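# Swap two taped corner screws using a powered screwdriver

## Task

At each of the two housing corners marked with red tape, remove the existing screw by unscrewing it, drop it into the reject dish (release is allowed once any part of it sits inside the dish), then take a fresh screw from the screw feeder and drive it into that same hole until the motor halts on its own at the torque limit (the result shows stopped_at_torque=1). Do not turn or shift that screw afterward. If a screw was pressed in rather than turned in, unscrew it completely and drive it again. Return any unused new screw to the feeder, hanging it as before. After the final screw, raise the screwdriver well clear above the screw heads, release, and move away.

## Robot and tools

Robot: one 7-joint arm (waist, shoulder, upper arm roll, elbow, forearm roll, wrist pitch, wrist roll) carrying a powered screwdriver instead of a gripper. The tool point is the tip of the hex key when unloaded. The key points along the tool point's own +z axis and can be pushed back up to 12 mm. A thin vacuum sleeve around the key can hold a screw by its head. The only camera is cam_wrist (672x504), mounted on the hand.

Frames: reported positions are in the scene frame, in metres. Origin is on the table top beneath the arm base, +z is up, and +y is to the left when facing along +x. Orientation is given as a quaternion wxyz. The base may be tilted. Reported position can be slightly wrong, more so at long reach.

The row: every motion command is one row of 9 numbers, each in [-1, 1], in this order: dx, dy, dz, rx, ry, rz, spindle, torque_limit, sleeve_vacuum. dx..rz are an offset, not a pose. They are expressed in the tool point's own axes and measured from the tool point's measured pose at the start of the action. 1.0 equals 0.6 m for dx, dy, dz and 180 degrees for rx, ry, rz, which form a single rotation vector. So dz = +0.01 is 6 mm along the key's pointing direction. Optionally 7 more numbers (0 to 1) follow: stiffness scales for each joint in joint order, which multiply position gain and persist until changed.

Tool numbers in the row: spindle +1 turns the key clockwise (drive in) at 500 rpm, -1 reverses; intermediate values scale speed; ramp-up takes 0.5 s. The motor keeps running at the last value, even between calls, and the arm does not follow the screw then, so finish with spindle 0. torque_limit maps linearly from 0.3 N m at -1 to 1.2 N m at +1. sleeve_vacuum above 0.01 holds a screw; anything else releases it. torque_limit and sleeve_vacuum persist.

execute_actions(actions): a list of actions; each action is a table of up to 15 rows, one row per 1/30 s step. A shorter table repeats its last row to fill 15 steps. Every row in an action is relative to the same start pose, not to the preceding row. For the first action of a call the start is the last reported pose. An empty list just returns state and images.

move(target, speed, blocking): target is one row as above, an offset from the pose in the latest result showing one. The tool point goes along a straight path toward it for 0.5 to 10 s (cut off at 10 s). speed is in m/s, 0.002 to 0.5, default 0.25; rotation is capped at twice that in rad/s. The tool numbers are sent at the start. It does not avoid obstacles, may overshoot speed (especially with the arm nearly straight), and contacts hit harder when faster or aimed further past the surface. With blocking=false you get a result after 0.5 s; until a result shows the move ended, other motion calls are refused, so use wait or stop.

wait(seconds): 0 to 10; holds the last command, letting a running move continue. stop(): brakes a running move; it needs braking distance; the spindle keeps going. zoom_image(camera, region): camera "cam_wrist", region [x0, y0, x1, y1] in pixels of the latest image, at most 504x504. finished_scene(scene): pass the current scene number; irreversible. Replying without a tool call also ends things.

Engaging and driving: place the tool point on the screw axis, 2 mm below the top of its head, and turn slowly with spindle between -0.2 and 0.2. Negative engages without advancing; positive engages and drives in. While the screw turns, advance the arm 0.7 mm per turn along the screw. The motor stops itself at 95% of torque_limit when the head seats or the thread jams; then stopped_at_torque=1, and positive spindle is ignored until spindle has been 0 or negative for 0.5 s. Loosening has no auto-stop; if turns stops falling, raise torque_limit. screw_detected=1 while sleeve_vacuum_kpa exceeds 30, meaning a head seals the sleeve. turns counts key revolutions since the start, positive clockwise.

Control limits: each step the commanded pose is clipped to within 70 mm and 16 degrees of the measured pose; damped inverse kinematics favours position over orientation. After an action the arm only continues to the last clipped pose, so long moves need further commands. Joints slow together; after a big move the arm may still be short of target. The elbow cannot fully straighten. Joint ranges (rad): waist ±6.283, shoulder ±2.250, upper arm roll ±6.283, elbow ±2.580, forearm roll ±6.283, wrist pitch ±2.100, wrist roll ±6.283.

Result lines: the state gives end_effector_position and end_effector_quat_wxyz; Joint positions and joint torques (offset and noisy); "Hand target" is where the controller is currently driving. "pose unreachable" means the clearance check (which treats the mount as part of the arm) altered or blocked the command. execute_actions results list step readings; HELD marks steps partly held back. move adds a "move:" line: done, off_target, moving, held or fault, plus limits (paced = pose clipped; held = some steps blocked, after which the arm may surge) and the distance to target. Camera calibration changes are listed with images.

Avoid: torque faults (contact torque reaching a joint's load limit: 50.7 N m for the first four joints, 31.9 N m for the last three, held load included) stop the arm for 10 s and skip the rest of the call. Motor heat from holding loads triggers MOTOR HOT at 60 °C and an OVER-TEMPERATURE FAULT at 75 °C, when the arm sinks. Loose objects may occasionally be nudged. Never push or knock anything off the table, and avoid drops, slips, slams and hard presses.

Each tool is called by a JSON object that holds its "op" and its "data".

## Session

{"op": "execute_actions", "data": {"actions": []}}

Scene clock: 0.00 s.
end_effector_position=(+0.4355, +0.2341, +0.0611) sleeve_vacuum_kpa=0 screw_detected=0 stopped_at_torque=0 turns=0.00 end_effector_quat_wxyz=(+0.120, +0.601, +0.692, -0.381)
Joint positions: [-0.057  0.217  0.003  1.301 -0.003  1.622  1.514]
Joint velocities: [ 0. -0.  0.  0.  0. -0.  0.]
Joint torques (N m, as the joint torque sensors report them, + toward a larger angle): no reading
Hand target: +0.435, +0.234, +0.061; +0.120, +0.601, +0.692, -0.381
Joint stiffness scale: [1. 1. 1. 1. 1. 1. 1.]
camera_calibration (this result's frames):
cam_wrist: T_world_to_cam=[[-0.224459, 0.744882, -0.628307, 0.034498], [0.911275, -0.0679861, -0.406148, -0.279273], [-0.345249, -0.663724, -0.663532, 0.622769], [0, 0, 0, 1]] pos_world=[0.477248, 0.368663, 0.321476]

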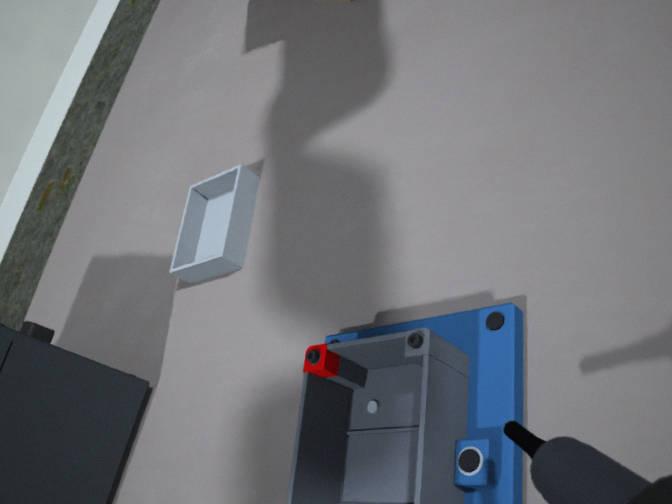

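{"op": "move", "data": {"target": [-0.271,0.0123,-0.101,-0.137,0.2232,0,0,1,0], "speed": 0.25}}

Scene clock: 4.77 s.
end_effector_position=(+0.5011, +0.1515, +0.1998) sleeve_vacuum_kpa=0 screw_detected=0 stopped_at_torque=0 turns=0.00 end_effector_quat_wxyz=(+0.003, +0.657, +0.754, -0.006)
Joint positions: [ 0.735  0.478  0.388  1.368 -0.857  1.79   2.698]
Joint velocities: [ 0.01   0.004 -0.01  -0.001 -0.    -0.     0.   ]
Joint torques (N m, as the joint torque sensors report them, + toward a larger angle): [ 14.3  -12.34   7.94  -6.38  -0.24   0.88   0.11]
Hand target: +0.502, +0.155, +0.201; +0.001, +0.655, +0.756, -0.001
Off the commanded pose: 0.003 m, 1 deg.
Joint stiffness scale: [1. 1. 1. 1. 1. 1. 1.]
move: done
camera_calibration (this result's frames):
cam_wrist: T_world_to_cam=[[-0.112691, 0.993623, -0.00377409, -0.0205347], [0.991792, 0.112251, -0.0612162, -0.424913], [-0.0604022, -0.0106416, -0.998117, 0.507828], [0, 0, 0, 1]] pos_world=[0.449785, 0.0735047, 0.480783]

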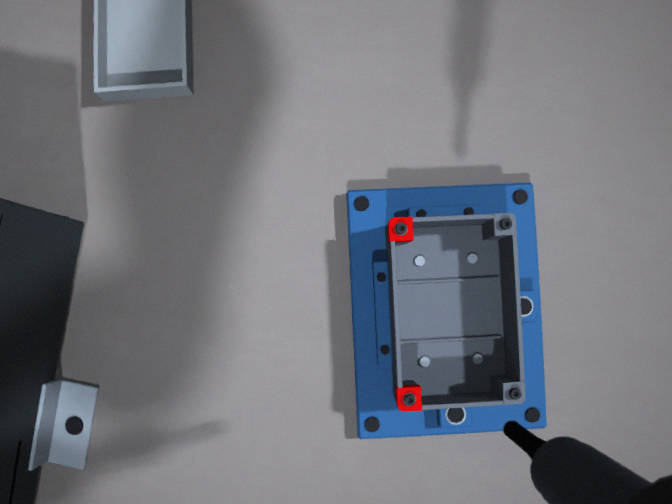

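{"op": "zoom_image", "data": {"camera": "cam_wrist", "region": [340, 200, 600, 460]}}

{"op": "zoom_image", "data": {"camera": "cam_wrist", "region": [460, 370, 580, 470]}}

Region (340, 200, 600, 460) of cam_wrist's 672x504 image, scaled by 1.938.

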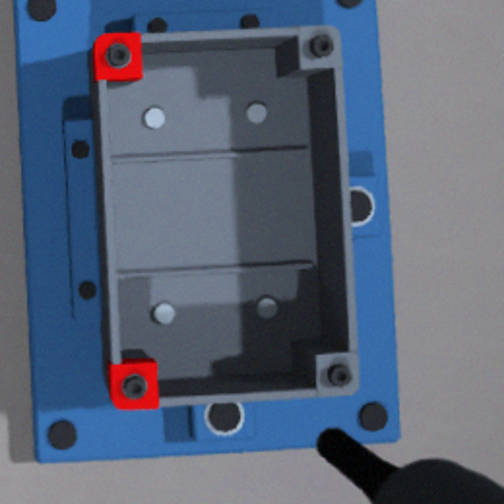

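Region (460, 370, 580, 470) of cam_wrist's 672x504 image, scaled by 4.200.

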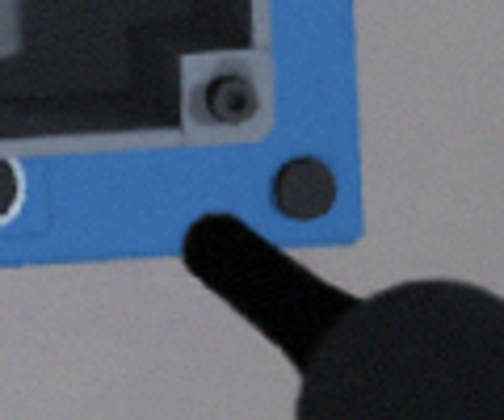

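{"op": "move", "data": {"target": [-0.043,0.019,0.205,-0.0016,0.0039,0,0,1,0], "speed": 0.2}}

{"op": "zoom_image", "data": {"camera": "cam_wrist", "region": [455, 377, 575, 477]}}

Scene clock: 17.07 s.
end_effector_position=(+0.5126, +0.1254, +0.0798) sleeve_vacuum_kpa=0 screw_detected=0 stopped_at_torque=0 turns=0.00 end_effector_quat_wxyz=(-0.002, +0.658, +0.753, -0.002)
Joint positions: [ 0.625  0.55   0.299  1.578 -0.912  1.488  2.773]
Joint velocities: [-0.001  0.005 -0.008  0.    -0.    -0.004  0.001]
Joint torques (N m, as the joint torque sensors report them, + toward a larger angle): [ 15.63 -14.18   8.43  -6.17  -0.21   0.66   0.07]
Hand target: +0.515, +0.126, +0.077; -0.000, +0.657, +0.754, +0.000
Off the commanded pose: 0.004 m, 0 deg.
Joint stiffness scale: [1. 1. 1. 1. 1. 1. 1.]
move: off_target
camera_calibration (this result's frames):
cam_wrist: T_world_to_cam=[[-0.108826, 0.994033, 0.00737786, 0.0032768], [0.992083, 0.109074, -0.0622442, -0.440406], [-0.0626776, 0.000545679, -0.998034, 0.388215], [0, 0, 0, 1]] pos_world=[0.461608, 0.0445678, 0.360015]

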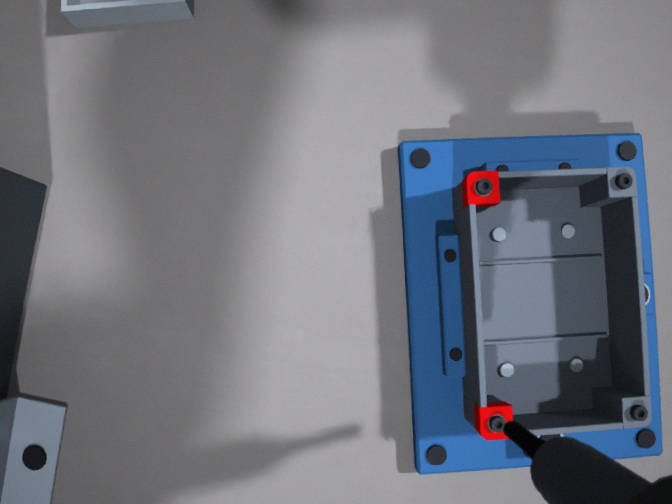

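Region (455, 377, 575, 477) of cam_wrist's 672x504 image, scaled by 4.200.

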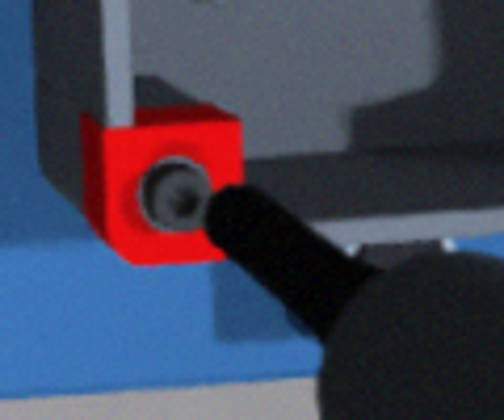

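{"op": "move", "data": {"target": [-0.0007,0.0066,0.0258,-0.0018,0,0,0,1,1], "speed": 0.03}}

{"op": "zoom_image", "data": {"camera": "cam_wrist", "region": [455, 377, 575, 477]}}

Scene clock: 22.07 s.
end_effector_position=(+0.5137, +0.1249, +0.0670) sleeve_vacuum_kpa=14 screw_detected=0 stopped_at_torque=0 turns=0.00 end_effector_quat_wxyz=(-0.002, +0.659, +0.752, -0.003)
Joint positions: [ 0.615  0.555  0.283  1.598 -0.919  1.454  2.773]
Joint velocities: [-0.001 -0.001 -0.009  0.    -0.    -0.004 -0.001]
Joint torques (N m, as the joint torque sensors report them, + toward a larger angle): [ 15.68 -14.04   8.59  -6.09  -0.21   1.01   0.09]
Hand target: +0.516, +0.125, +0.064; -0.000, +0.658, +0.753, -0.000
Off the commanded pose: 0.004 m, 0 deg.
Joint stiffness scale: [1. 1. 1. 1. 1. 1. 1.]
move: off_target
camera_calibration (this result's frames):
cam_wrist: T_world_to_cam=[[-0.105642, 0.994384, 0.00641227, 0.00235743], [0.992403, 0.105836, -0.0627265, -0.441904], [-0.0630529, -0.000262982, -0.99801, 0.375793], [0, 0, 0, 1]] pos_world=[0.462491, 0.044524, 0.347311]

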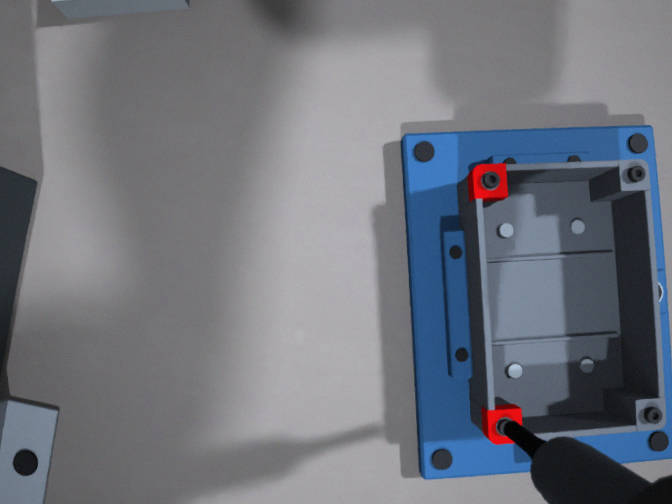

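Region (455, 377, 575, 477) of cam_wrist's 672x504 image, scaled by 4.200.

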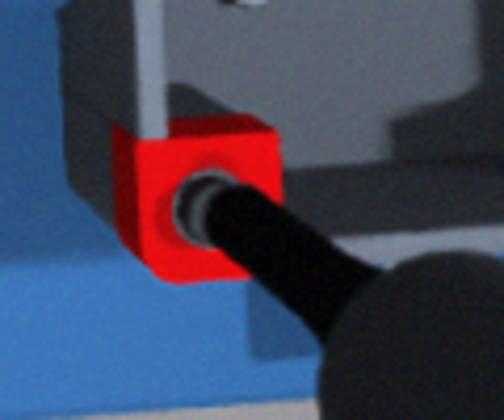

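{"op": "execute_actions", "data": {"actions": [[[-0.0002,0.0059,0.0088,-0.0022,0.0003,0,0,1,1]],[[0.0003,0.0047,0.0095,-0.0022,0.0003,0,0,1,1],[0.0003,0.0047,0.0095,-0.0022,0.0003,0,0,1,1],[0.0003,0.0047,0.0095,-0.0022,0.0003,0,0,1,1],[0.0003,0.0047,0.0095,-0.0022,0.0003,0,-0.12,1,1],[0.0003,0.0047,0.0095,-0.0022,0.0003,0,-0.12,1,1],[0.0003,0.0047,0.0095,-0.0022,0.0003,0,-0.12,1,1],[0.0003,0.0047,0.0095,-0.0022,0.0003,0,-0.12,1,1],[0.0003,0.0047,0.0095,-0.0022,0.0003,0,-0.12,1,1],[0.0003,0.0047,0.0095,-0.0022,0.0003,0,-0.12,1,1],[0.0003,0.0047,0.0095,-0.0022,0.0003,0,-0.12,1,1],[0.0003,0.0047,0.0095,-0.0022,0.0003,0,-0.12,1,1],[0.0003,0.0047,0.0095,-0.0022,0.0003,0,-0.12,1,1],[0.0003,0.0047,0.0095,-0.0022,0.0003,0,-0.12,1,1],[0.0003,0.0047,0.0095,-0.0022,0.0003,0,-0.12,1,1],[0.0003,0.0047,0.0095,-0.0022,0.0003,0,0,1,1]]]}}

{"op": "zoom_image", "data": {"camera": "cam_wrist", "region": [455, 377, 575, 477]}}

Scene clock: 32.37 s.
end_effector_position=(+0.5140, +0.1250, +0.0609) sleeve_vacuum_kpa=14 screw_detected=0 stopped_at_torque=0 turns=-0.35 end_effector_quat_wxyz=(-0.002, +0.660, +0.751, -0.002)
Joint positions: [ 0.613  0.557  0.273  1.609 -0.923  1.437  2.773]
Joint velocities: [ 0.001  0.001 -0.003  0.    -0.    -0.002  0.   ]
Joint torques (N m, as the joint torque sensors report them, + toward a larger angle): [ 15.62 -14.05   8.36  -6.13  -0.28   1.     0.19]
Hand target: +0.517, +0.125, +0.059; +0.000, +0.660, +0.751, +0.000
Off the commanded pose: 0.004 m, 0 deg.
Joint stiffness scale: [1. 1. 1. 1. 1. 1. 1.]
Step readings (end_effector_position; steps 1 to 15: 1st action; 16 to 30: 2nd action):
0: (+0.5137, +0.1250, +0.0668)
1: (+0.5138, +0.1249, +0.0666)
2: (+0.5141, +0.1246, +0.0661)
4: (+0.5142, +0.1243, +0.0652)
8: (+0.5141, +0.1244, +0.0645)
15: (+0.5141, +0.1248, +0.0642)
16: (+0.5142, +0.1247, +0.0639)
17: (+0.5144, +0.1244, +0.0632)
19: (+0.5142, +0.1242, +0.0621)
23: (+0.5140, +0.1245, +0.0613)
30: end_effector_position above
camera_calibration (this result's frames):
cam_wrist: T_world_to_cam=[[-0.102955, 0.994661, 0.00709187, 0.000928165], [0.99274, 0.103196, -0.0617907, -0.442532], [-0.0621927, 0.000678746, -0.998064, 0.369185], [0, 0, 0, 1]] pos_world=[0.462376, 0.0444939, 0.341119]

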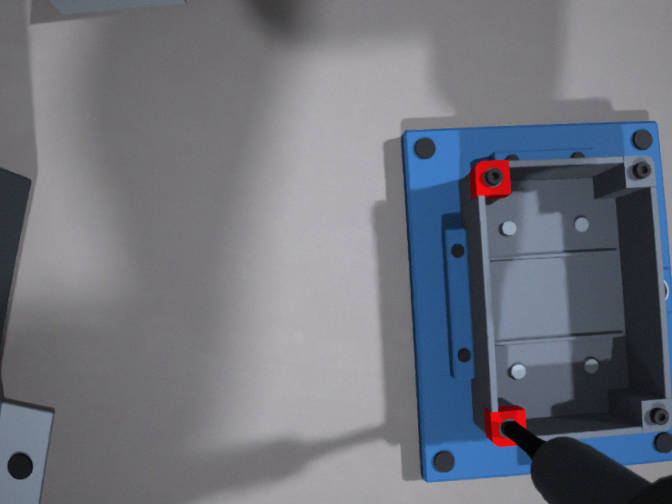

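Region (455, 377, 575, 477) of cam_wrist's 672x504 image, scaled by 4.200.

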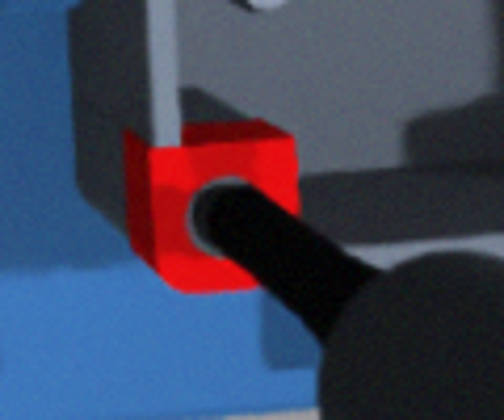

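{"op": "execute_actions", "data": {"actions": [[[0.0007,0.0072,0.0075,-0.002,0,0,0,1,1]]]}}

{"op": "zoom_image", "data": {"camera": "cam_wrist", "region": [455, 377, 575, 477]}}

Scene clock: 35.47 s.
end_effector_position=(+0.5149, +0.1250, +0.0592) sleeve_vacuum_kpa=14 screw_detected=0 stopped_at_torque=0 turns=-0.35 end_effector_quat_wxyz=(-0.001, +0.660, +0.752, -0.003)
Joint positions: [ 0.61   0.558  0.27   1.609 -0.924  1.432  2.773]
Joint velocities: [-0.     0.001 -0.002  0.     0.    -0.001  0.001]
Joint torques (N m, as the joint torque sensors report them, + toward a larger angle): [ 15.7  -14.11   8.74  -6.08  -0.25   1.05   0.08]
Hand target: +0.518, +0.126, +0.056; +0.000, +0.661, +0.751, +0.000
Off the commanded pose: 0.004 m, 0 deg.
Joint stiffness scale: [1. 1. 1. 1. 1. 1. 1.]
Step readings (end_effector_position):
0: (+0.5140, +0.1250, +0.0608)
1: (+0.5141, +0.1249, +0.0607)
2: (+0.5145, +0.1247, +0.0603)
4: (+0.5148, +0.1247, +0.0597)
8: (+0.5149, +0.1249, +0.0593)
15: end_effector_position above
camera_calibration (this result's frames):
cam_wrist: T_world_to_cam=[[-0.105338, 0.994419, 0.0058895, 0.0023355], [0.992514, 0.105501, -0.0615336, -0.443714], [-0.0618115, -0.000636431, -0.998088, 0.367529], [0, 0, 0, 1]] pos_world=[0.463356, 0.0447237, 0.339509]

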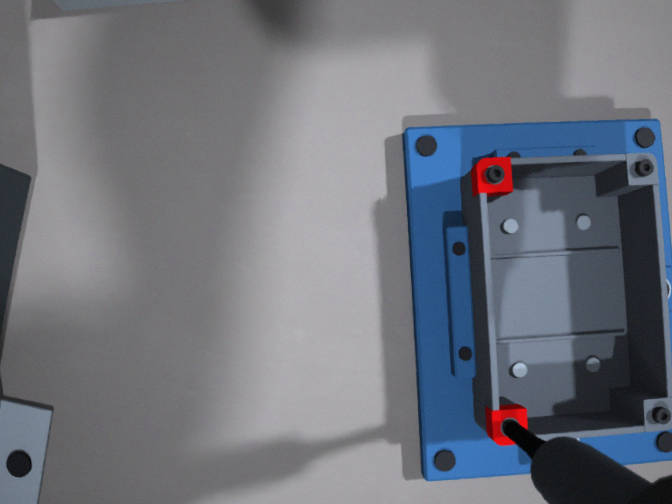

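Region (455, 377, 575, 477) of cam_wrist's 672x504 image, scaled by 4.200.

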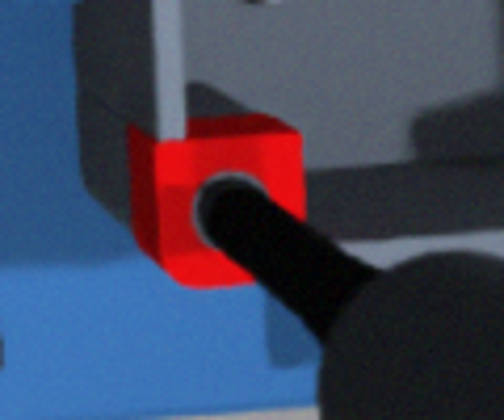

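{"op": "execute_actions", "data": {"actions": [[[0.003,0.0062,0.0075,-0.002,0.0008,0,0,1,1]]]}}

{"op": "zoom_image", "data": {"camera": "cam_wrist", "region": [455, 377, 575, 477]}}

Scene clock: 39.60 s.
end_effector_position=(+0.5151, +0.1251, +0.0583) sleeve_vacuum_kpa=14 screw_detected=0 stopped_at_torque=0 turns=-0.35 end_effector_quat_wxyz=(-0.001, +0.660, +0.751, -0.002)
Joint positions: [ 0.61   0.558  0.269  1.611 -0.925  1.429  2.773]
Joint velocities: [-0.    -0.001 -0.001  0.     0.     0.     0.001]
Joint torques (N m, as the joint torque sensors report them, + toward a larger angle): [ 14.37 -13.32   7.82  -5.6   -0.42   0.77   0.09]
Hand target: +0.518, +0.127, +0.055; -0.000, +0.660, +0.752, +0.001
Off the commanded pose: 0.005 m, 0 deg.
Joint stiffness scale: [1. 1. 1. 1. 1. 1. 1.]
Step readings (end_effector_position):
0: (+0.5149, +0.1250, +0.0592)
1: (+0.5150, +0.1250, +0.0590)
2: (+0.5151, +0.1251, +0.0587)
4: (+0.5150, +0.1251, +0.0585)
8: (+0.5150, +0.1251, +0.0583)
15: end_effector_position above
camera_calibration (this result's frames):
cam_wrist: T_world_to_cam=[[-0.104846, 0.994471, 0.00591411, 0.00195967], [0.992598, 0.105012, -0.061004, -0.443953], [-0.0612878, -0.000525706, -0.99812, 0.366325], [0, 0, 0, 1]] pos_world=[0.463323, 0.0448639, 0.338542]

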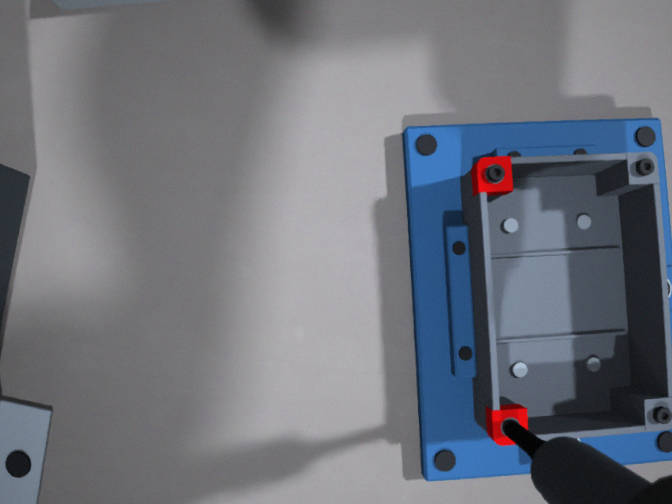

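Region (455, 377, 575, 477) of cam_wrist's 672x504 image, scaled by 4.200.

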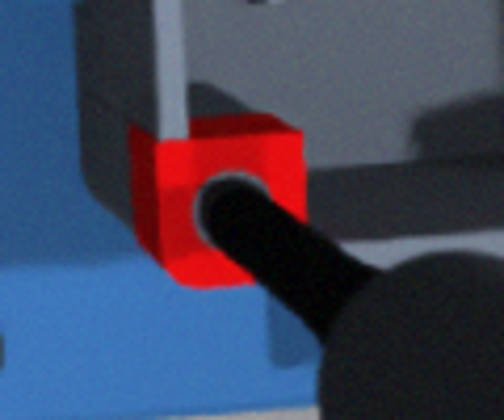

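{"op": "execute_actions", "data": {"actions": [[[0.004,0.004,0.008,-0.0015,0.0005,0,-0.12,1,1],[0.004,0.004,0.008,-0.0015,0.0005,0,-0.12,1,1],[0.004,0.004,0.008,-0.0015,0.0005,0,-0.12,1,1],[0.004,0.004,0.008,-0.0015,0.0005,0,-0.12,1,1],[0.004,0.004,0.008,-0.0015,0.0005,0,-0.12,1,1],[0.004,0.004,0.008,-0.0015,0.0005,0,-0.12,1,1],[0.004,0.004,0.008,-0.0015,0.0005,0,-0.12,1,1],[0.004,0.004,0.008,-0.0015,0.0005,0,-0.12,1,1],[0.004,0.004,0.008,-0.0015,0.0005,0,-0.12,1,1],[0.004,0.004,0.008,-0.0015,0.0005,0,-0.12,1,1],[0.004,0.004,0.008,-0.0015,0.0005,0,-0.12,1,1],[0.004,0.004,0.008,-0.0015,0.0005,0,-0.12,1,1],[0.004,0.004,0.008,-0.0015,0.0005,0,-0.12,1,1],[0.004,0.004,0.008,-0.0015,0.0005,0,-0.12,1,1],[0.004,0.004,0.008,-0.0015,0.0005,0,0,1,1]]]}}

{"op": "zoom_image", "data": {"camera": "cam_wrist", "region": [455, 377, 575, 477]}}

Scene clock: 47.57 s.
end_effector_position=(+0.5141, +0.1248, +0.0569) sleeve_vacuum_kpa=14 screw_detected=0 stopped_at_torque=0 turns=-0.80 end_effector_quat_wxyz=(-0.001, +0.661, +0.750, -0.003)
Joint positions: [ 0.609  0.557  0.268  1.617 -0.925  1.424  2.773]
Joint velocities: [ 0.     0.     0.    -0.     0.     0.001 -0.002]
Joint torques (N m, as the joint torque sensors report them, + toward a larger angle): [ 14.04 -12.95   7.56  -5.45  -0.42   0.87   0.07]
Hand target: +0.517, +0.128, +0.053; -0.000, +0.660, +0.751, -0.000
Off the commanded pose: 0.005 m, 0 deg.
Joint stiffness scale: [1. 1. 1. 1. 1. 1. 1.]
Step readings (end_effector_position):
0: (+0.5151, +0.1251, +0.0583)
1: (+0.5150, +0.1251, +0.0581)
2: (+0.5147, +0.1250, +0.0577)
4: (+0.5143, +0.1248, +0.0571)
8: (+0.5141, +0.1247, +0.0569)
15: end_effector_position above
camera_calibration (this result's frames):
cam_wrist: T_world_to_cam=[[-0.101843, 0.994788, 0.00504504, 0.000651461], [0.99288, 0.10196, -0.0615865, -0.44274], [-0.0617799, -0.00126304, -0.998089, 0.365228], [0, 0, 0, 1]] pos_world=[0.462218, 0.044955, 0.33726]

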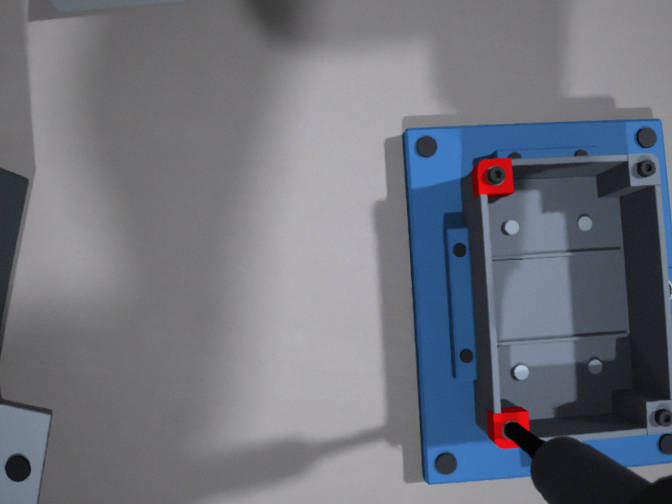

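Region (455, 377, 575, 477) of cam_wrist's 672x504 image, scaled by 4.200.

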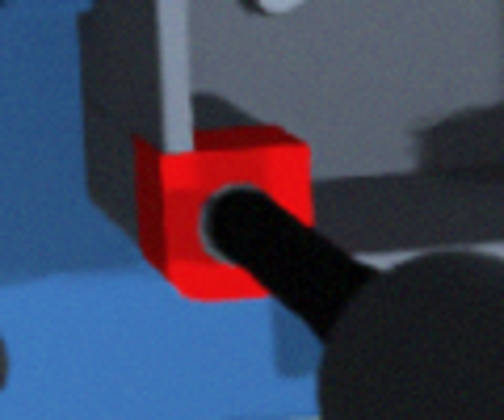

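{"op": "execute_actions", "data": {"actions": [[[0.002,-0.001,-0.012,-0.001,0.0008,0,0,1,1]]]}}

Scene clock: 50.00 s.
end_effector_position=(+0.5146, +0.1255, +0.0612) sleeve_vacuum_kpa=14 screw_detected=0 stopped_at_torque=0 turns=-0.80 end_effector_quat_wxyz=(+0.000, +0.661, +0.750, -0.001)
Joint positions: [ 0.616  0.554  0.27   1.614 -0.925  1.433  2.773]
Joint velocities: [ 0.001 -0.001  0.    -0.    -0.    -0.002  0.001]
Joint torques (N m, as the joint torque sensors report them, + toward a larger angle): [ 15.53 -14.06   8.79  -6.19  -0.21   0.94   0.12]
Hand target: +0.513, +0.126, +0.064; -0.001, +0.661, +0.750, -0.001
Off the commanded pose: 0.003 m, 0 deg.
Joint stiffness scale: [1. 1. 1. 1. 1. 1. 1.]
Step readings (end_effector_position):
0: (+0.5141, +0.1248, +0.0569)
1: (+0.5141, +0.1248, +0.0571)
2: (+0.5141, +0.1253, +0.0581)
4: (+0.5143, +0.1257, +0.0600)
8: (+0.5144, +0.1258, +0.0609)
15: end_effector_position above
camera_calibration (this result's frames):
cam_wrist: T_world_to_cam=[[-0.100911, 0.994874, 0.00658482, -0.000620754], [0.993235, 0.101123, -0.0570815, -0.443424], [-0.0574547, 0.000780131, -0.998348, 0.367128], [0, 0, 0, 1]] pos_world=[0.461455, 0.0451713, 0.341214]

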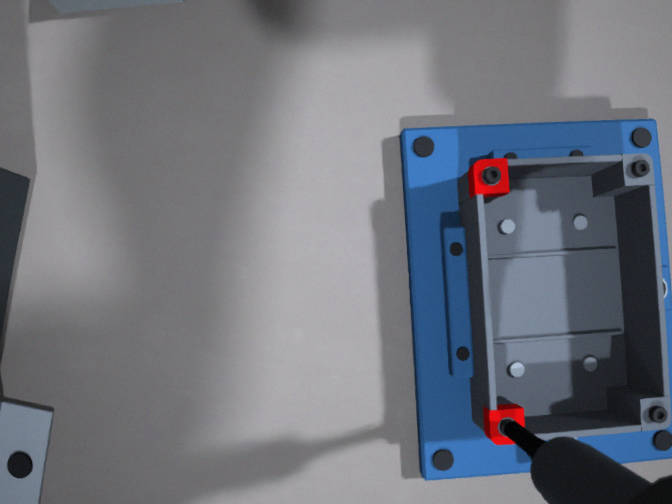

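{"op": "execute_actions", "data": {"actions": [[[0.003,0.004,0.002,0,0,0,0,1,1]]]}}

{"op": "zoom_image", "data": {"camera": "cam_wrist", "region": [455, 377, 575, 477]}}

Scene clock: 52.73 s.
end_effector_position=(+0.5145, +0.1262, +0.0606) sleeve_vacuum_kpa=14 screw_detected=0 stopped_at_torque=0 turns=-0.80 end_effector_quat_wxyz=(-0.001, +0.661, +0.750, -0.001)
Joint positions: [ 0.614  0.554  0.27   1.614 -0.925  1.433  2.771]
Joint velocities: [-0.001  0.     0.001 -0.    -0.     0.     0.001]
Joint torques (N m, as the joint torque sensors report them, + toward a larger angle): [ 15.83 -14.11   8.76  -5.97  -0.28   0.94   0.08]
Hand target: +0.517, +0.128, +0.060; +0.000, +0.661, +0.750, -0.001
Off the commanded pose: 0.003 m, 0 deg.
Joint stiffness scale: [1. 1. 1. 1. 1. 1. 1.]
Step readings (end_effector_position):
0: (+0.5146, +0.1255, +0.0613)
1: (+0.5146, +0.1255, +0.0612)
2: (+0.5146, +0.1256, +0.0611)
4: (+0.5146, +0.1259, +0.0609)
8: (+0.5146, +0.1261, +0.0607)
15: end_effector_position above
camera_calibration (this result's frames):
cam_wrist: T_world_to_cam=[[-0.100532, 0.994907, 0.00725834, -0.00156796], [0.993199, 0.100785, -0.0582933, -0.443343], [-0.058728, 0.00134863, -0.998273, 0.367116], [0, 0, 0, 1]] pos_world=[0.46173, 0.0457471, 0.34065]

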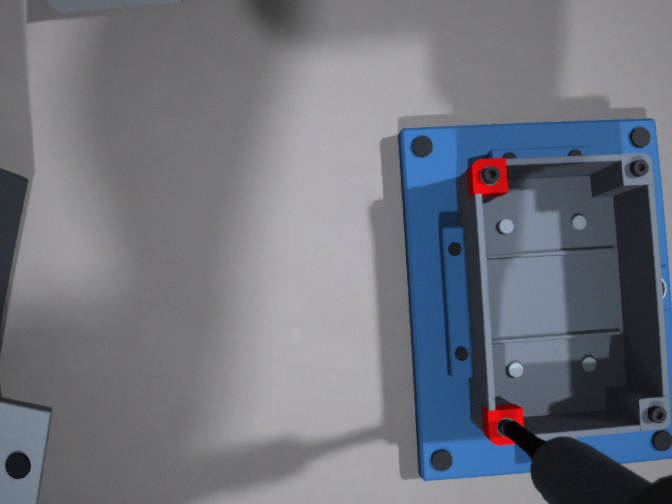

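Region (455, 377, 575, 477) of cam_wrist's 672x504 image, scaled by 4.200.

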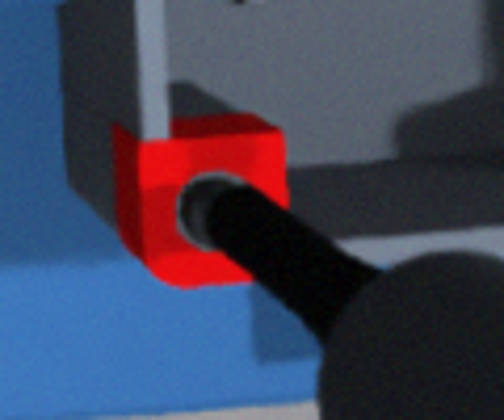

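{"op": "execute_actions", "data": {"actions": [[[0.0005,0.0068,0.007,-0.0015,0,0,0,1,1]],[[0.0007,0.0058,0.0095,-0.002,0,0,0,1,1],[0.0007,0.0058,0.0095,-0.002,0,0,0,1,1],[0.0007,0.0058,0.0095,-0.002,0,0,0,1,1],[0.0007,0.0058,0.0095,-0.002,0,0,0,1,1],[0.0007,0.0058,0.0095,-0.002,0,0,-0.1,1,1],[0.0007,0.0058,0.0095,-0.002,0,0,-0.1,1,1],[0.0007,0.0058,0.0095,-0.002,0,0,-0.1,1,1],[0.0007,0.0058,0.0095,-0.002,0,0,-0.1,1,1],[0.0007,0.0058,0.0095,-0.002,0,0,-0.1,1,1],[0.0007,0.0058,0.0095,-0.002,0,0,-0.1,1,1],[0.0007,0.0058,0.0095,-0.002,0,0,-0.1,1,1],[0.0007,0.0058,0.0095,-0.002,0,0,-0.1,1,1],[0.0007,0.0058,0.0095,-0.002,0,0,-0.1,1,1],[0.0007,0.0058,0.0095,-0.002,0,0,-0.1,1,1],[0.0007,0.0058,0.0095,-0.002,0,0,0,1,1]]]}}

{"op": "zoom_image", "data": {"camera": "cam_wrist", "region": [455, 377, 575, 477]}}

Scene clock: 59.53 s.
end_effector_position=(+0.5152, +0.1259, +0.0570) sleeve_vacuum_kpa=39 screw_detected=1 stopped_at_torque=0 turns=-1.07 end_effector_quat_wxyz=(+0.000, +0.661, +0.750, -0.002)
Joint positions: [ 0.609  0.555  0.266  1.618 -0.927  1.422  2.771]
Joint velocities: [-0.001  0.001 -0.     0.     0.    -0.001  0.001]
Joint torques (N m, as the joint torque sensors report them, + toward a larger angle): [ 14.49 -13.16   7.99  -5.66  -0.21   0.61   0.13]
Hand target: +0.518, +0.127, +0.053; +0.001, +0.661, +0.751, +0.001
Off the commanded pose: 0.005 m, 0 deg.
Joint stiffness scale: [1. 1. 1. 1. 1. 1. 1.]
Step readings (end_effector_position; steps 1 to 15: 1st action; 16 to 30: 2nd action):
0: (+0.5145, +0.1263, +0.0606)
1: (+0.5145, +0.1262, +0.0605)
2: (+0.5146, +0.1261, +0.0602)
4: (+0.5147, +0.1261, +0.0596)
8: (+0.5146, +0.1263, +0.0591)
15: (+0.5146, +0.1263, +0.0591)
16: (+0.5147, +0.1262, +0.0588)
17: (+0.5152, +0.1258, +0.0584)
19: (+0.5152, +0.1259, +0.0577)
23: (+0.5152, +0.1259, +0.0570)
30: end_effector_position above
camera_calibration (this result's frames):
cam_wrist: T_world_to_cam=[[-0.10118, 0.994854, 0.00527598, -0.000672077], [0.993139, 0.101315, -0.0583897, -0.444267], [-0.0586237, -0.000668093, -0.99828, 0.363689], [0, 0, 0, 1]] pos_world=[0.462471, 0.0459226, 0.337126]

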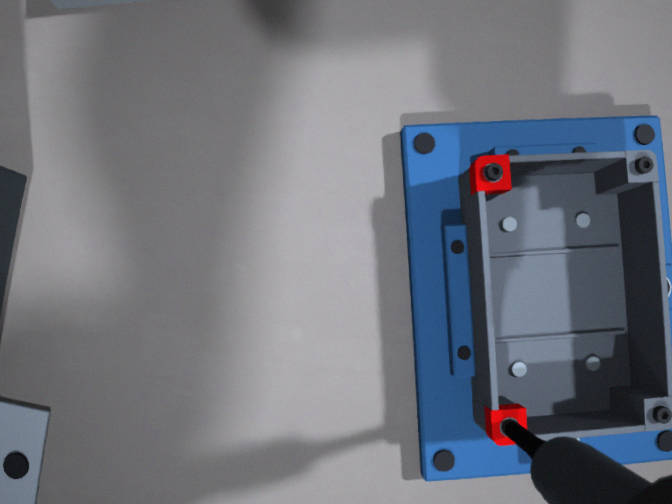

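Region (455, 377, 575, 477) of cam_wrist's 672x504 image, scaled by 4.200.

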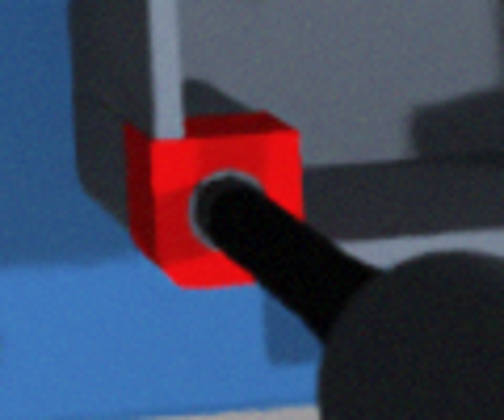

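{"op": "execute_actions", "data": {"actions": [[[0,-0.003,-0.004,0,0,0,-1,1,1]],[[0,-0.0035,-0.0078,0.001,0.0005,0,-1,1,1]],[[0,-0.0035,-0.0078,0.0015,0.0005,0,-1,1,1]],[[0,-0.0035,-0.0078,0.0015,0.0005,0,-1,1,1]],[[0,-0.0035,-0.003,0.0015,0,0,-1,1,1],[0,-0.0035,-0.003,0.0015,0,0,-1,1,1],[0,-0.0035,-0.003,0.0015,0,0,-1,1,1],[0,-0.0035,-0.003,0.0015,0,0,-1,1,1],[0,-0.0035,-0.003,0.0015,0,0,-1,1,1],[0,-0.0035,-0.005,0.0015,0,0,0,1,1],[0,-0.0035,-0.007,0.0015,0,0,0,1,1],[0,-0.0035,-0.009,0.0015,0,0,0,1,1],[0,-0.0035,-0.011,0.0015,0,0,0,1,1],[0,-0.0035,-0.013,0.0015,0,0,0,1,1]]]}}

Scene clock: 67.67 s.
end_effector_position=(+0.5165, +0.1269, +0.0712) sleeve_vacuum_kpa=40 screw_detected=1 stopped_at_torque=0 turns=-17.18 end_effector_quat_wxyz=(-0.000, +0.660, +0.752, +0.001)
Joint positions: [ 0.623  0.552  0.28   1.593 -0.923  1.461  2.771]
Joint velocities: [ 0.    -0.001  0.015 -0.007  0.     0.01   0.   ]
Joint torques (N m, as the joint torque sensors report them, + toward a larger angle): [ 15.47 -13.92   8.66  -5.64  -0.2    1.08   0.19]
Hand target: +0.514, +0.126, +0.074; -0.002, +0.661, +0.751, -0.001
Off the commanded pose: 0.004 m, 0 deg.
Joint stiffness scale: [1. 1. 1. 1. 1. 1. 1.]
Step readings (end_effector_position; steps 1 to 15: 1st action; 16 to 30: 2nd action; 31 to 45: 3rd action; 46 to 60: 4th action; 61 to 75: 5th action):
0: (+0.5153, +0.1259, +0.0569)
1: (+0.5153, +0.1259, +0.0570)
2: (+0.5154, +0.1258, +0.0572)
4: (+0.5155, +0.1258, +0.0575)
8: (+0.5156, +0.1258, +0.0577)
15: (+0.5156, +0.1258, +0.0581)
16: (+0.5155, +0.1261, +0.0583)
17: (+0.5155, +0.1261, +0.0590)
19: (+0.5155, +0.1261, +0.0598)
23: (+0.5155, +0.1260, +0.0604)
30: (+0.5155, +0.1259, +0.0609)
31: (+0.5154, +0.1261, +0.0612)
32: (+0.5155, +0.1261, +0.0620)
34: (+0.5155, +0.1261, +0.0628)
38: (+0.5155, +0.1261, +0.0633)
45: (+0.5154, +0.1260, +0.0640)
46: (+0.5154, +0.1261, +0.0643)
47: (+0.5155, +0.1261, +0.0650)
49: (+0.5156, +0.1262, +0.0658)
53: (+0.5156, +0.1261, +0.0663)
60: (+0.5157, +0.1262, +0.0664)
61: (+0.5157, +0.1262, +0.0664)
62: (+0.5157, +0.1262, +0.0664)
64: (+0.5157, +0.1262, +0.0664)
68: (+0.5160, +0.1267, +0.0672)
75: end_effector_position above
camera_calibration (this result's frames):
cam_wrist: T_world_to_cam=[[-0.105553, 0.994364, 0.00998351, 0.000344833], [0.992897, 0.105941, -0.0541527, -0.445552], [-0.0549052, 0.0041966, -0.998483, 0.375435], [0, 0, 0, 1]] pos_world=[0.463037, 0.0452839, 0.350734]

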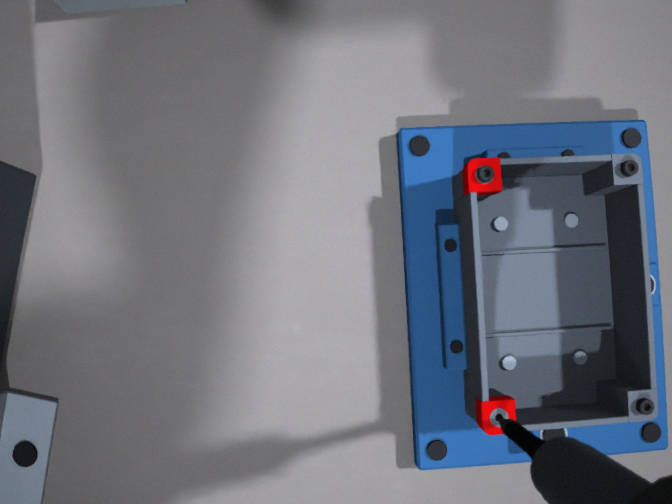

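{"op": "move", "data": {"target": [0,-0.002,-0.013,0,0,0,0,1,1], "speed": 0.03}}

{"op": "move", "data": {"target": [-0.298,-0.423,0.02,0,0,0,0,1,1], "speed": 0.25}}

Scene clock: 72.17 s.
end_effector_position=(+0.5175, +0.1272, +0.0760) sleeve_vacuum_kpa=40 screw_detected=1 stopped_at_torque=0 turns=-17.18 end_effector_quat_wxyz=(+0.001, +0.659, +0.752, +0.003)
Joint positions: [ 0.629  0.55   0.283  1.586 -0.923  1.472  2.771]
Joint velocities: [ 0.001 -0.001  0.003 -0.001  0.     0.003 -0.001]
Joint torques (N m, as the joint torque sensors report them, + toward a larger angle): [ 15.54 -14.22   9.17  -6.07  -0.33   0.72   0.1 ]
Hand target: +0.515, +0.127, +0.079; -0.000, +0.660, +0.752, +0.001
Off the commanded pose: 0.004 m, 0 deg.
Joint stiffness scale: [1. 1. 1. 1. 1. 1. 1.]
move: off_target
camera_calibration (this result's frames):
cam_wrist: T_world_to_cam=[[-0.106717, 0.994232, 0.0107181, 0.000648816], [0.992967, 0.107125, -0.0504021, -0.446831], [-0.0512595, 0.00526392, -0.998671, 0.378253], [0, 0, 0, 1]] pos_world=[0.463147, 0.0452305, 0.355222]

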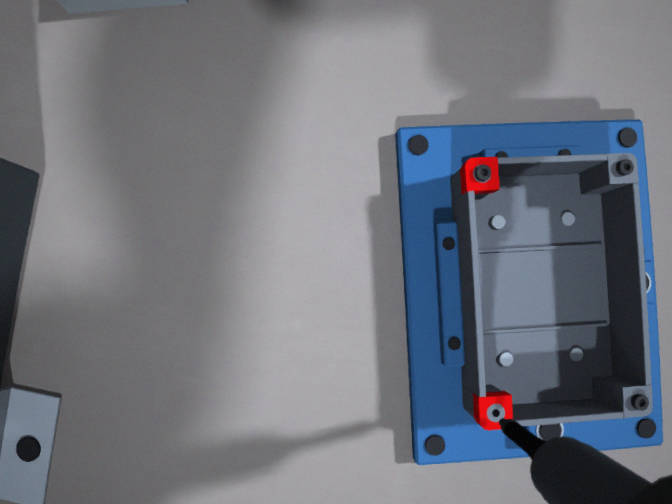

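Scene clock: 74.00 s.
end_effector_position=(+0.2931, -0.0815, +0.0617) sleeve_vacuum_kpa=40 screw_detected=1 stopped_at_torque=0 turns=-17.18 end_effector_quat_wxyz=(+0.001, +0.660, +0.751, +0.004)
Joint positions: [ 1.013  0.946  0.403  1.787 -0.876  1.364  3.532]
Joint velocities: [ 0.001  0.007  0.001 -0.     0.     0.     0.001]
Joint torques (N m, as the joint torque sensors report them, + toward a larger angle): [ 13.55 -14.38   8.17  -6.38   0.43   0.95   0.21]
Hand target: +0.290, -0.085, +0.063; +0.001, +0.659, +0.752, +0.002
Off the commanded pose: 0.004 m, 0 deg.
Joint stiffness scale: [1. 1. 1. 1. 1. 1. 1.]
move: off_target
camera_calibration (this result's frames):
cam_wrist: T_world_to_cam=[[-0.103386, 0.994567, 0.0121986, 0.183303], [0.993424, 0.103858, -0.0481899, -0.202899], [-0.0491949, 0.00713628, -0.998764, 0.353187], [0, 0, 0, 1]] pos_world=[0.237891, -0.163755, 0.340737]

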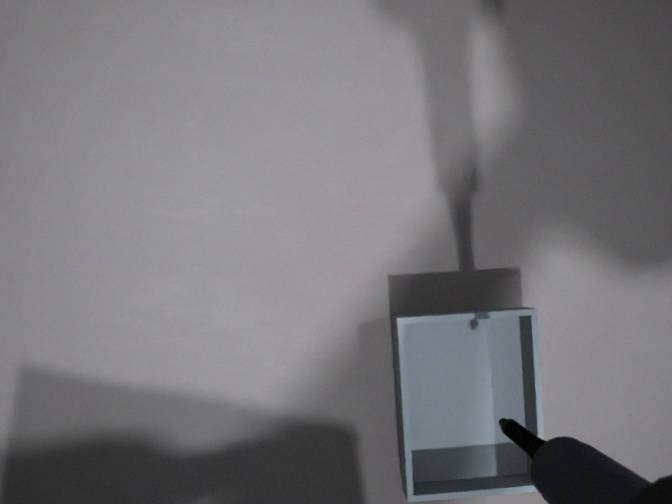

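{"op": "move", "data": {"target": [-0.012,0.012,0.072,0.002,-0.0015,0,0,1,1], "speed": 0.08}}

{"op": "execute_actions", "data": {"actions": [[[0,0,0,0,0,0,0,1,0],[0,0,0,0,0,0,0,1,0],[0,0,0,0,0,0,0,1,0],[0,0,0,0,0,0,0,1,0],[0,0,0,0,0,0,0,1,0],[0,0,0,0,0,0,0,1,0],[0,0,-0.005,0,0,0,0,1,0],[0,0,-0.01,0,0,0,0,1,0],[0,0,-0.015,0,0,0,0,1,0],[0,0,-0.02,0,0,0,0,1,0]]]}}

{"op": "move", "data": {"target": [-0.05,0.09,-0.28,0,0,0,0,1,0], "speed": 0.25}}

{"op": "move", "data": {"target": [-0.08,0.15,-0.005,0,0,0,0,1,0], "speed": 0.2}}

Scene clock: 81.60 s.
end_effector_position=(+0.3000, -0.0860, +0.0214) sleeve_vacuum_kpa=40 screw_detected=1 stopped_at_torque=0 turns=-17.18 end_effector_quat_wxyz=(-0.001, +0.661, +0.751, +0.001)
Joint positions: [ 0.977  0.984  0.35   1.823 -0.929  1.273  3.538]
Joint velocities: [ 0.001  0.002 -0.007  0.     0.    -0.005  0.   ]
Joint torques (N m, as the joint torque sensors report them, + toward a larger angle): [ 13.83 -14.91   7.77  -5.7    0.47   0.92   0.06]
Hand target: +0.301, -0.087, +0.019; +0.001, +0.660, +0.751, +0.000
Off the commanded pose: 0.003 m, 0 deg.
Joint stiffness scale: [1. 1. 1. 1. 1. 1. 1.]
move: done
camera_calibration (this result's frames):
cam_wrist: T_world_to_cam=[[-0.102105, 0.994712, 0.0110275, 0.18866], [0.993136, 0.102567, -0.0562266, -0.211091], [-0.0570604, 0.00521078, -0.998357, 0.315428], [0, 0, 0, 1]] pos_world=[0.246904, -0.167655, 0.30096]

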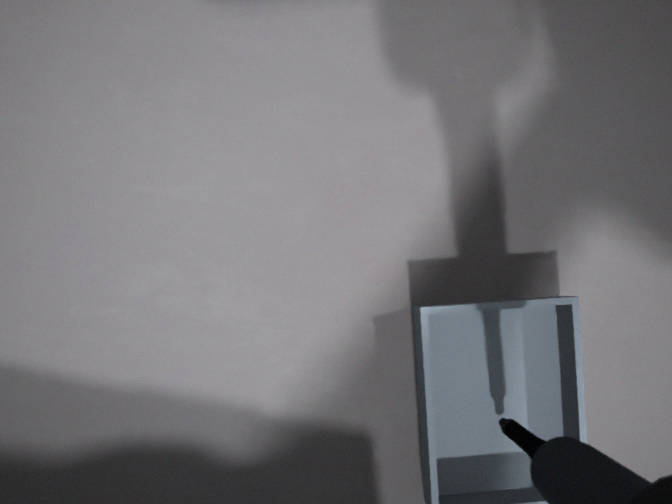

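Scene clock: 82.10 s.
end_effector_position=(+0.3015, -0.0873, +0.0298) sleeve_vacuum_kpa=0 screw_detected=0 stopped_at_torque=0 turns=-17.18 end_effector_quat_wxyz=(+0.001, +0.660, +0.751, +0.001)
Joint positions: [ 0.981  0.977  0.361  1.809 -0.921  1.292  3.532]
Joint velocities: [ 0.    -0.01   0.021 -0.015 -0.     0.023  0.001]
Joint torques (N m, as the joint torque sensors report them, + toward a larger angle): [ 13.55 -14.07   7.86  -5.78   0.46   0.94   0.05]
Hand target: +0.300, -0.086, +0.033; -0.001, +0.661, +0.751, +0.001
Off the commanded pose: 0.004 m, 0 deg.
Joint stiffness scale: [1. 1. 1. 1. 1. 1. 1.]
Step readings (end_effector_position):
0: (+0.3000, -0.0860, +0.0214)
1: (+0.3001, -0.0860, +0.0213)
2: (+0.3001, -0.0860, +0.0213)
4: (+0.3001, -0.0860, +0.0213)
8: (+0.3003, -0.0862, +0.0217)
15: end_effector_position above
camera_calibration (this result's frames):
cam_wrist: T_world_to_cam=[[-0.10422, 0.994524, 0.00771363, 0.190794], [0.99305, 0.104486, -0.0541764, -0.211778], [-0.0546857, 0.00201374, -0.998502, 0.322998], [0, 0, 0, 1]] pos_world=[0.247854, -0.168272, 0.309569]

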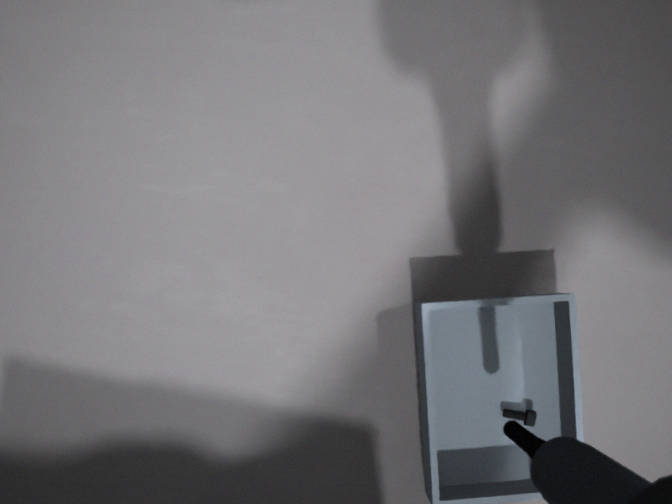

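Scene clock: 83.37 s.
end_effector_position=(+0.3616, -0.1107, +0.1959) sleeve_vacuum_kpa=0 screw_detected=0 stopped_at_torque=0 turns=-17.18 end_effector_quat_wxyz=(+0.003, +0.656, +0.755, +0.000)
Joint positions: [ 1.087  0.959  0.452  1.277 -0.822  1.74   3.253]
Joint velocities: [ 0.     0.006  0.002 -0.003  0.     0.001  0.   ]
Joint torques (N m, as the joint torque sensors report them, + toward a larger angle): [ 15.37 -16.     7.54  -6.48   0.12   1.09   0.13]
Hand target: +0.359, -0.110, +0.198; +0.000, +0.660, +0.752, +0.001
Off the commanded pose: 0.004 m, 1 deg.
Joint stiffness scale: [1. 1. 1. 1. 1. 1. 1.]
move: off_target
camera_calibration (this result's frames):
cam_wrist: T_world_to_cam=[[-0.114656, 0.993398, 0.003676, 0.223404], [0.992063, 0.114693, -0.0515464, -0.259071], [-0.0516277, -0.00226328, -0.998664, 0.490637], [0, 0, 0, 1]] pos_world=[0.30796, -0.191106, 0.475806]

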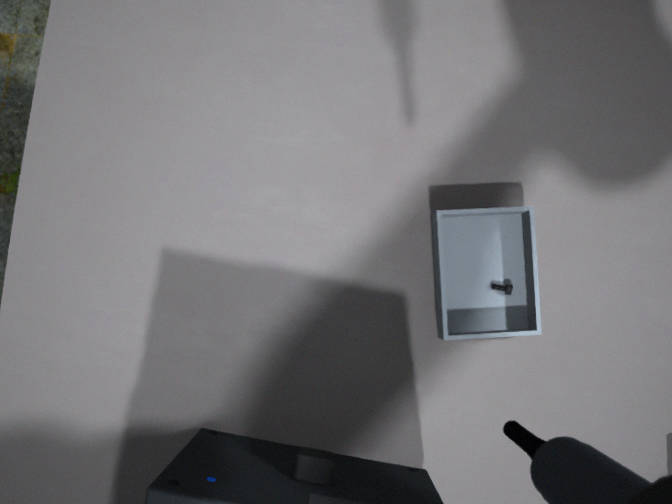

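Scene clock: 84.43 s.
end_effector_position=(+0.4565, -0.1481, +0.1989) sleeve_vacuum_kpa=0 screw_detected=0 stopped_at_torque=0 turns=-17.18 end_effector_quat_wxyz=(+0.005, +0.655, +0.756, -0.004)
Joint positions: [ 1.068  1.106  0.383  0.869 -0.909  1.835  2.969]
Joint velocities: [-0.001  0.007 -0.005 -0.005 -0.    -0.001 -0.003]
Joint torques (N m, as the joint torque sensors report them, + toward a larger angle): [ 18.58 -18.63   6.16  -5.71  -0.08   0.89   0.23]
Hand target: +0.457, -0.145, +0.199; +0.003, +0.656, +0.755, +0.000
Off the commanded pose: 0.003 m, 1 deg.
Joint stiffness scale: [1. 1. 1. 1. 1. 1. 1.]
move: done
camera_calibration (this result's frames):
cam_wrist: T_world_to_cam=[[-0.118334, 0.992963, -0.00465678, 0.274713], [0.991513, 0.117904, -0.0547774, -0.347411], [-0.0538429, -0.0110993, -0.998488, 0.498043], [0, 0, 0, 1]] pos_world=[0.403786, -0.226291, 0.479538]

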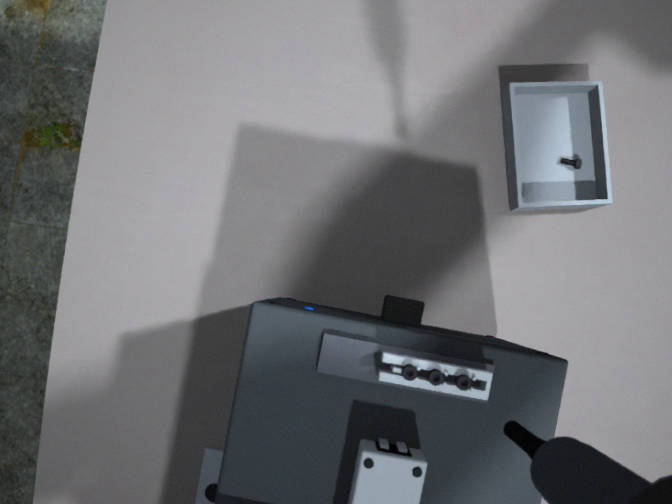

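{"op": "zoom_image", "data": {"camera": "cam_wrist", "region": [370, 340, 538, 450]}}

Region (370, 340, 538, 450) of cam_wrist's 672x504 image, scaled by 3.000; it fills the top 330 rows of this view, and the rest is white.

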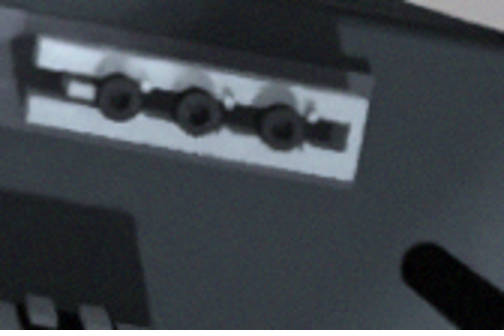

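{"op": "move", "data": {"target": [-0.0265,-0.0225,0.038,0.0002,0.0041,0,0,1,0], "speed": 0.06}}

{"op": "zoom_image", "data": {"camera": "cam_wrist", "region": [455, 377, 575, 477]}}

Scene clock: 91.63 s.
end_effector_position=(+0.4443, -0.1643, +0.1789) sleeve_vacuum_kpa=0 screw_detected=0 stopped_at_torque=0 turns=-17.18 end_effector_quat_wxyz=(-0.002, +0.656, +0.754, -0.000)
Joint positions: [ 1.068  1.148  0.382  0.887 -0.909  1.806  3.005]
Joint velocities: [ 0.001  0.003 -0.    -0.    -0.    -0.    -0.001]
Joint torques (N m, as the joint torque sensors report them, + toward a larger angle): [ 18.5  -19.19   6.63  -6.1   -0.1    0.96   0.08]
Hand target: +0.445, -0.166, +0.176; -0.000, +0.655, +0.756, +0.000
Off the commanded pose: 0.003 m, 0 deg.
Joint stiffness scale: [1. 1. 1. 1. 1. 1. 1.]
move: done
camera_calibration (this result's frames):
cam_wrist: T_world_to_cam=[[-0.113677, 0.99347, 0.00974554, 0.284765], [0.991727, 0.114056, -0.0588966, -0.334445], [-0.0596235, 0.00296971, -0.998217, 0.482087], [0, 0, 0, 1]] pos_world=[0.392793, -0.246192, 0.458754]

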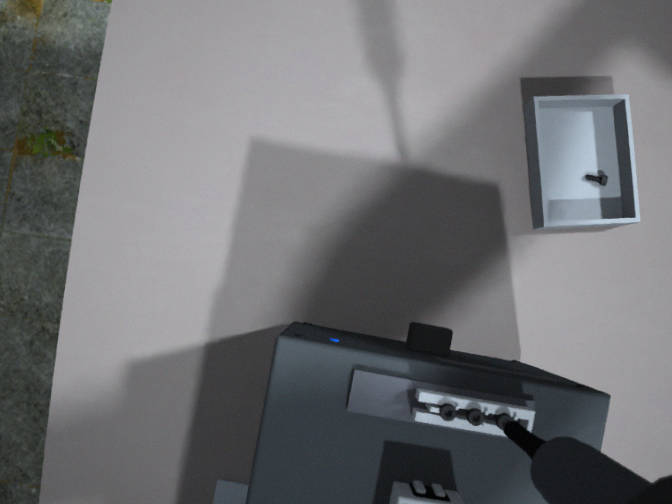

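Region (455, 377, 575, 477) of cam_wrist's 672x504 image, scaled by 4.200.

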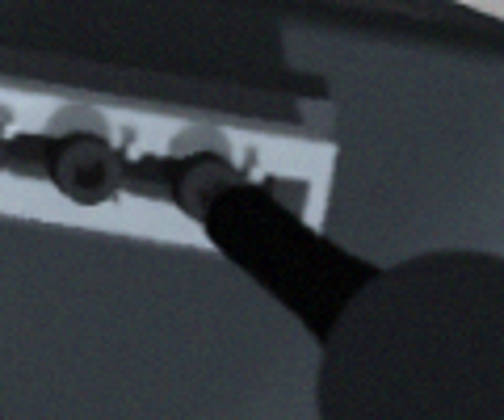

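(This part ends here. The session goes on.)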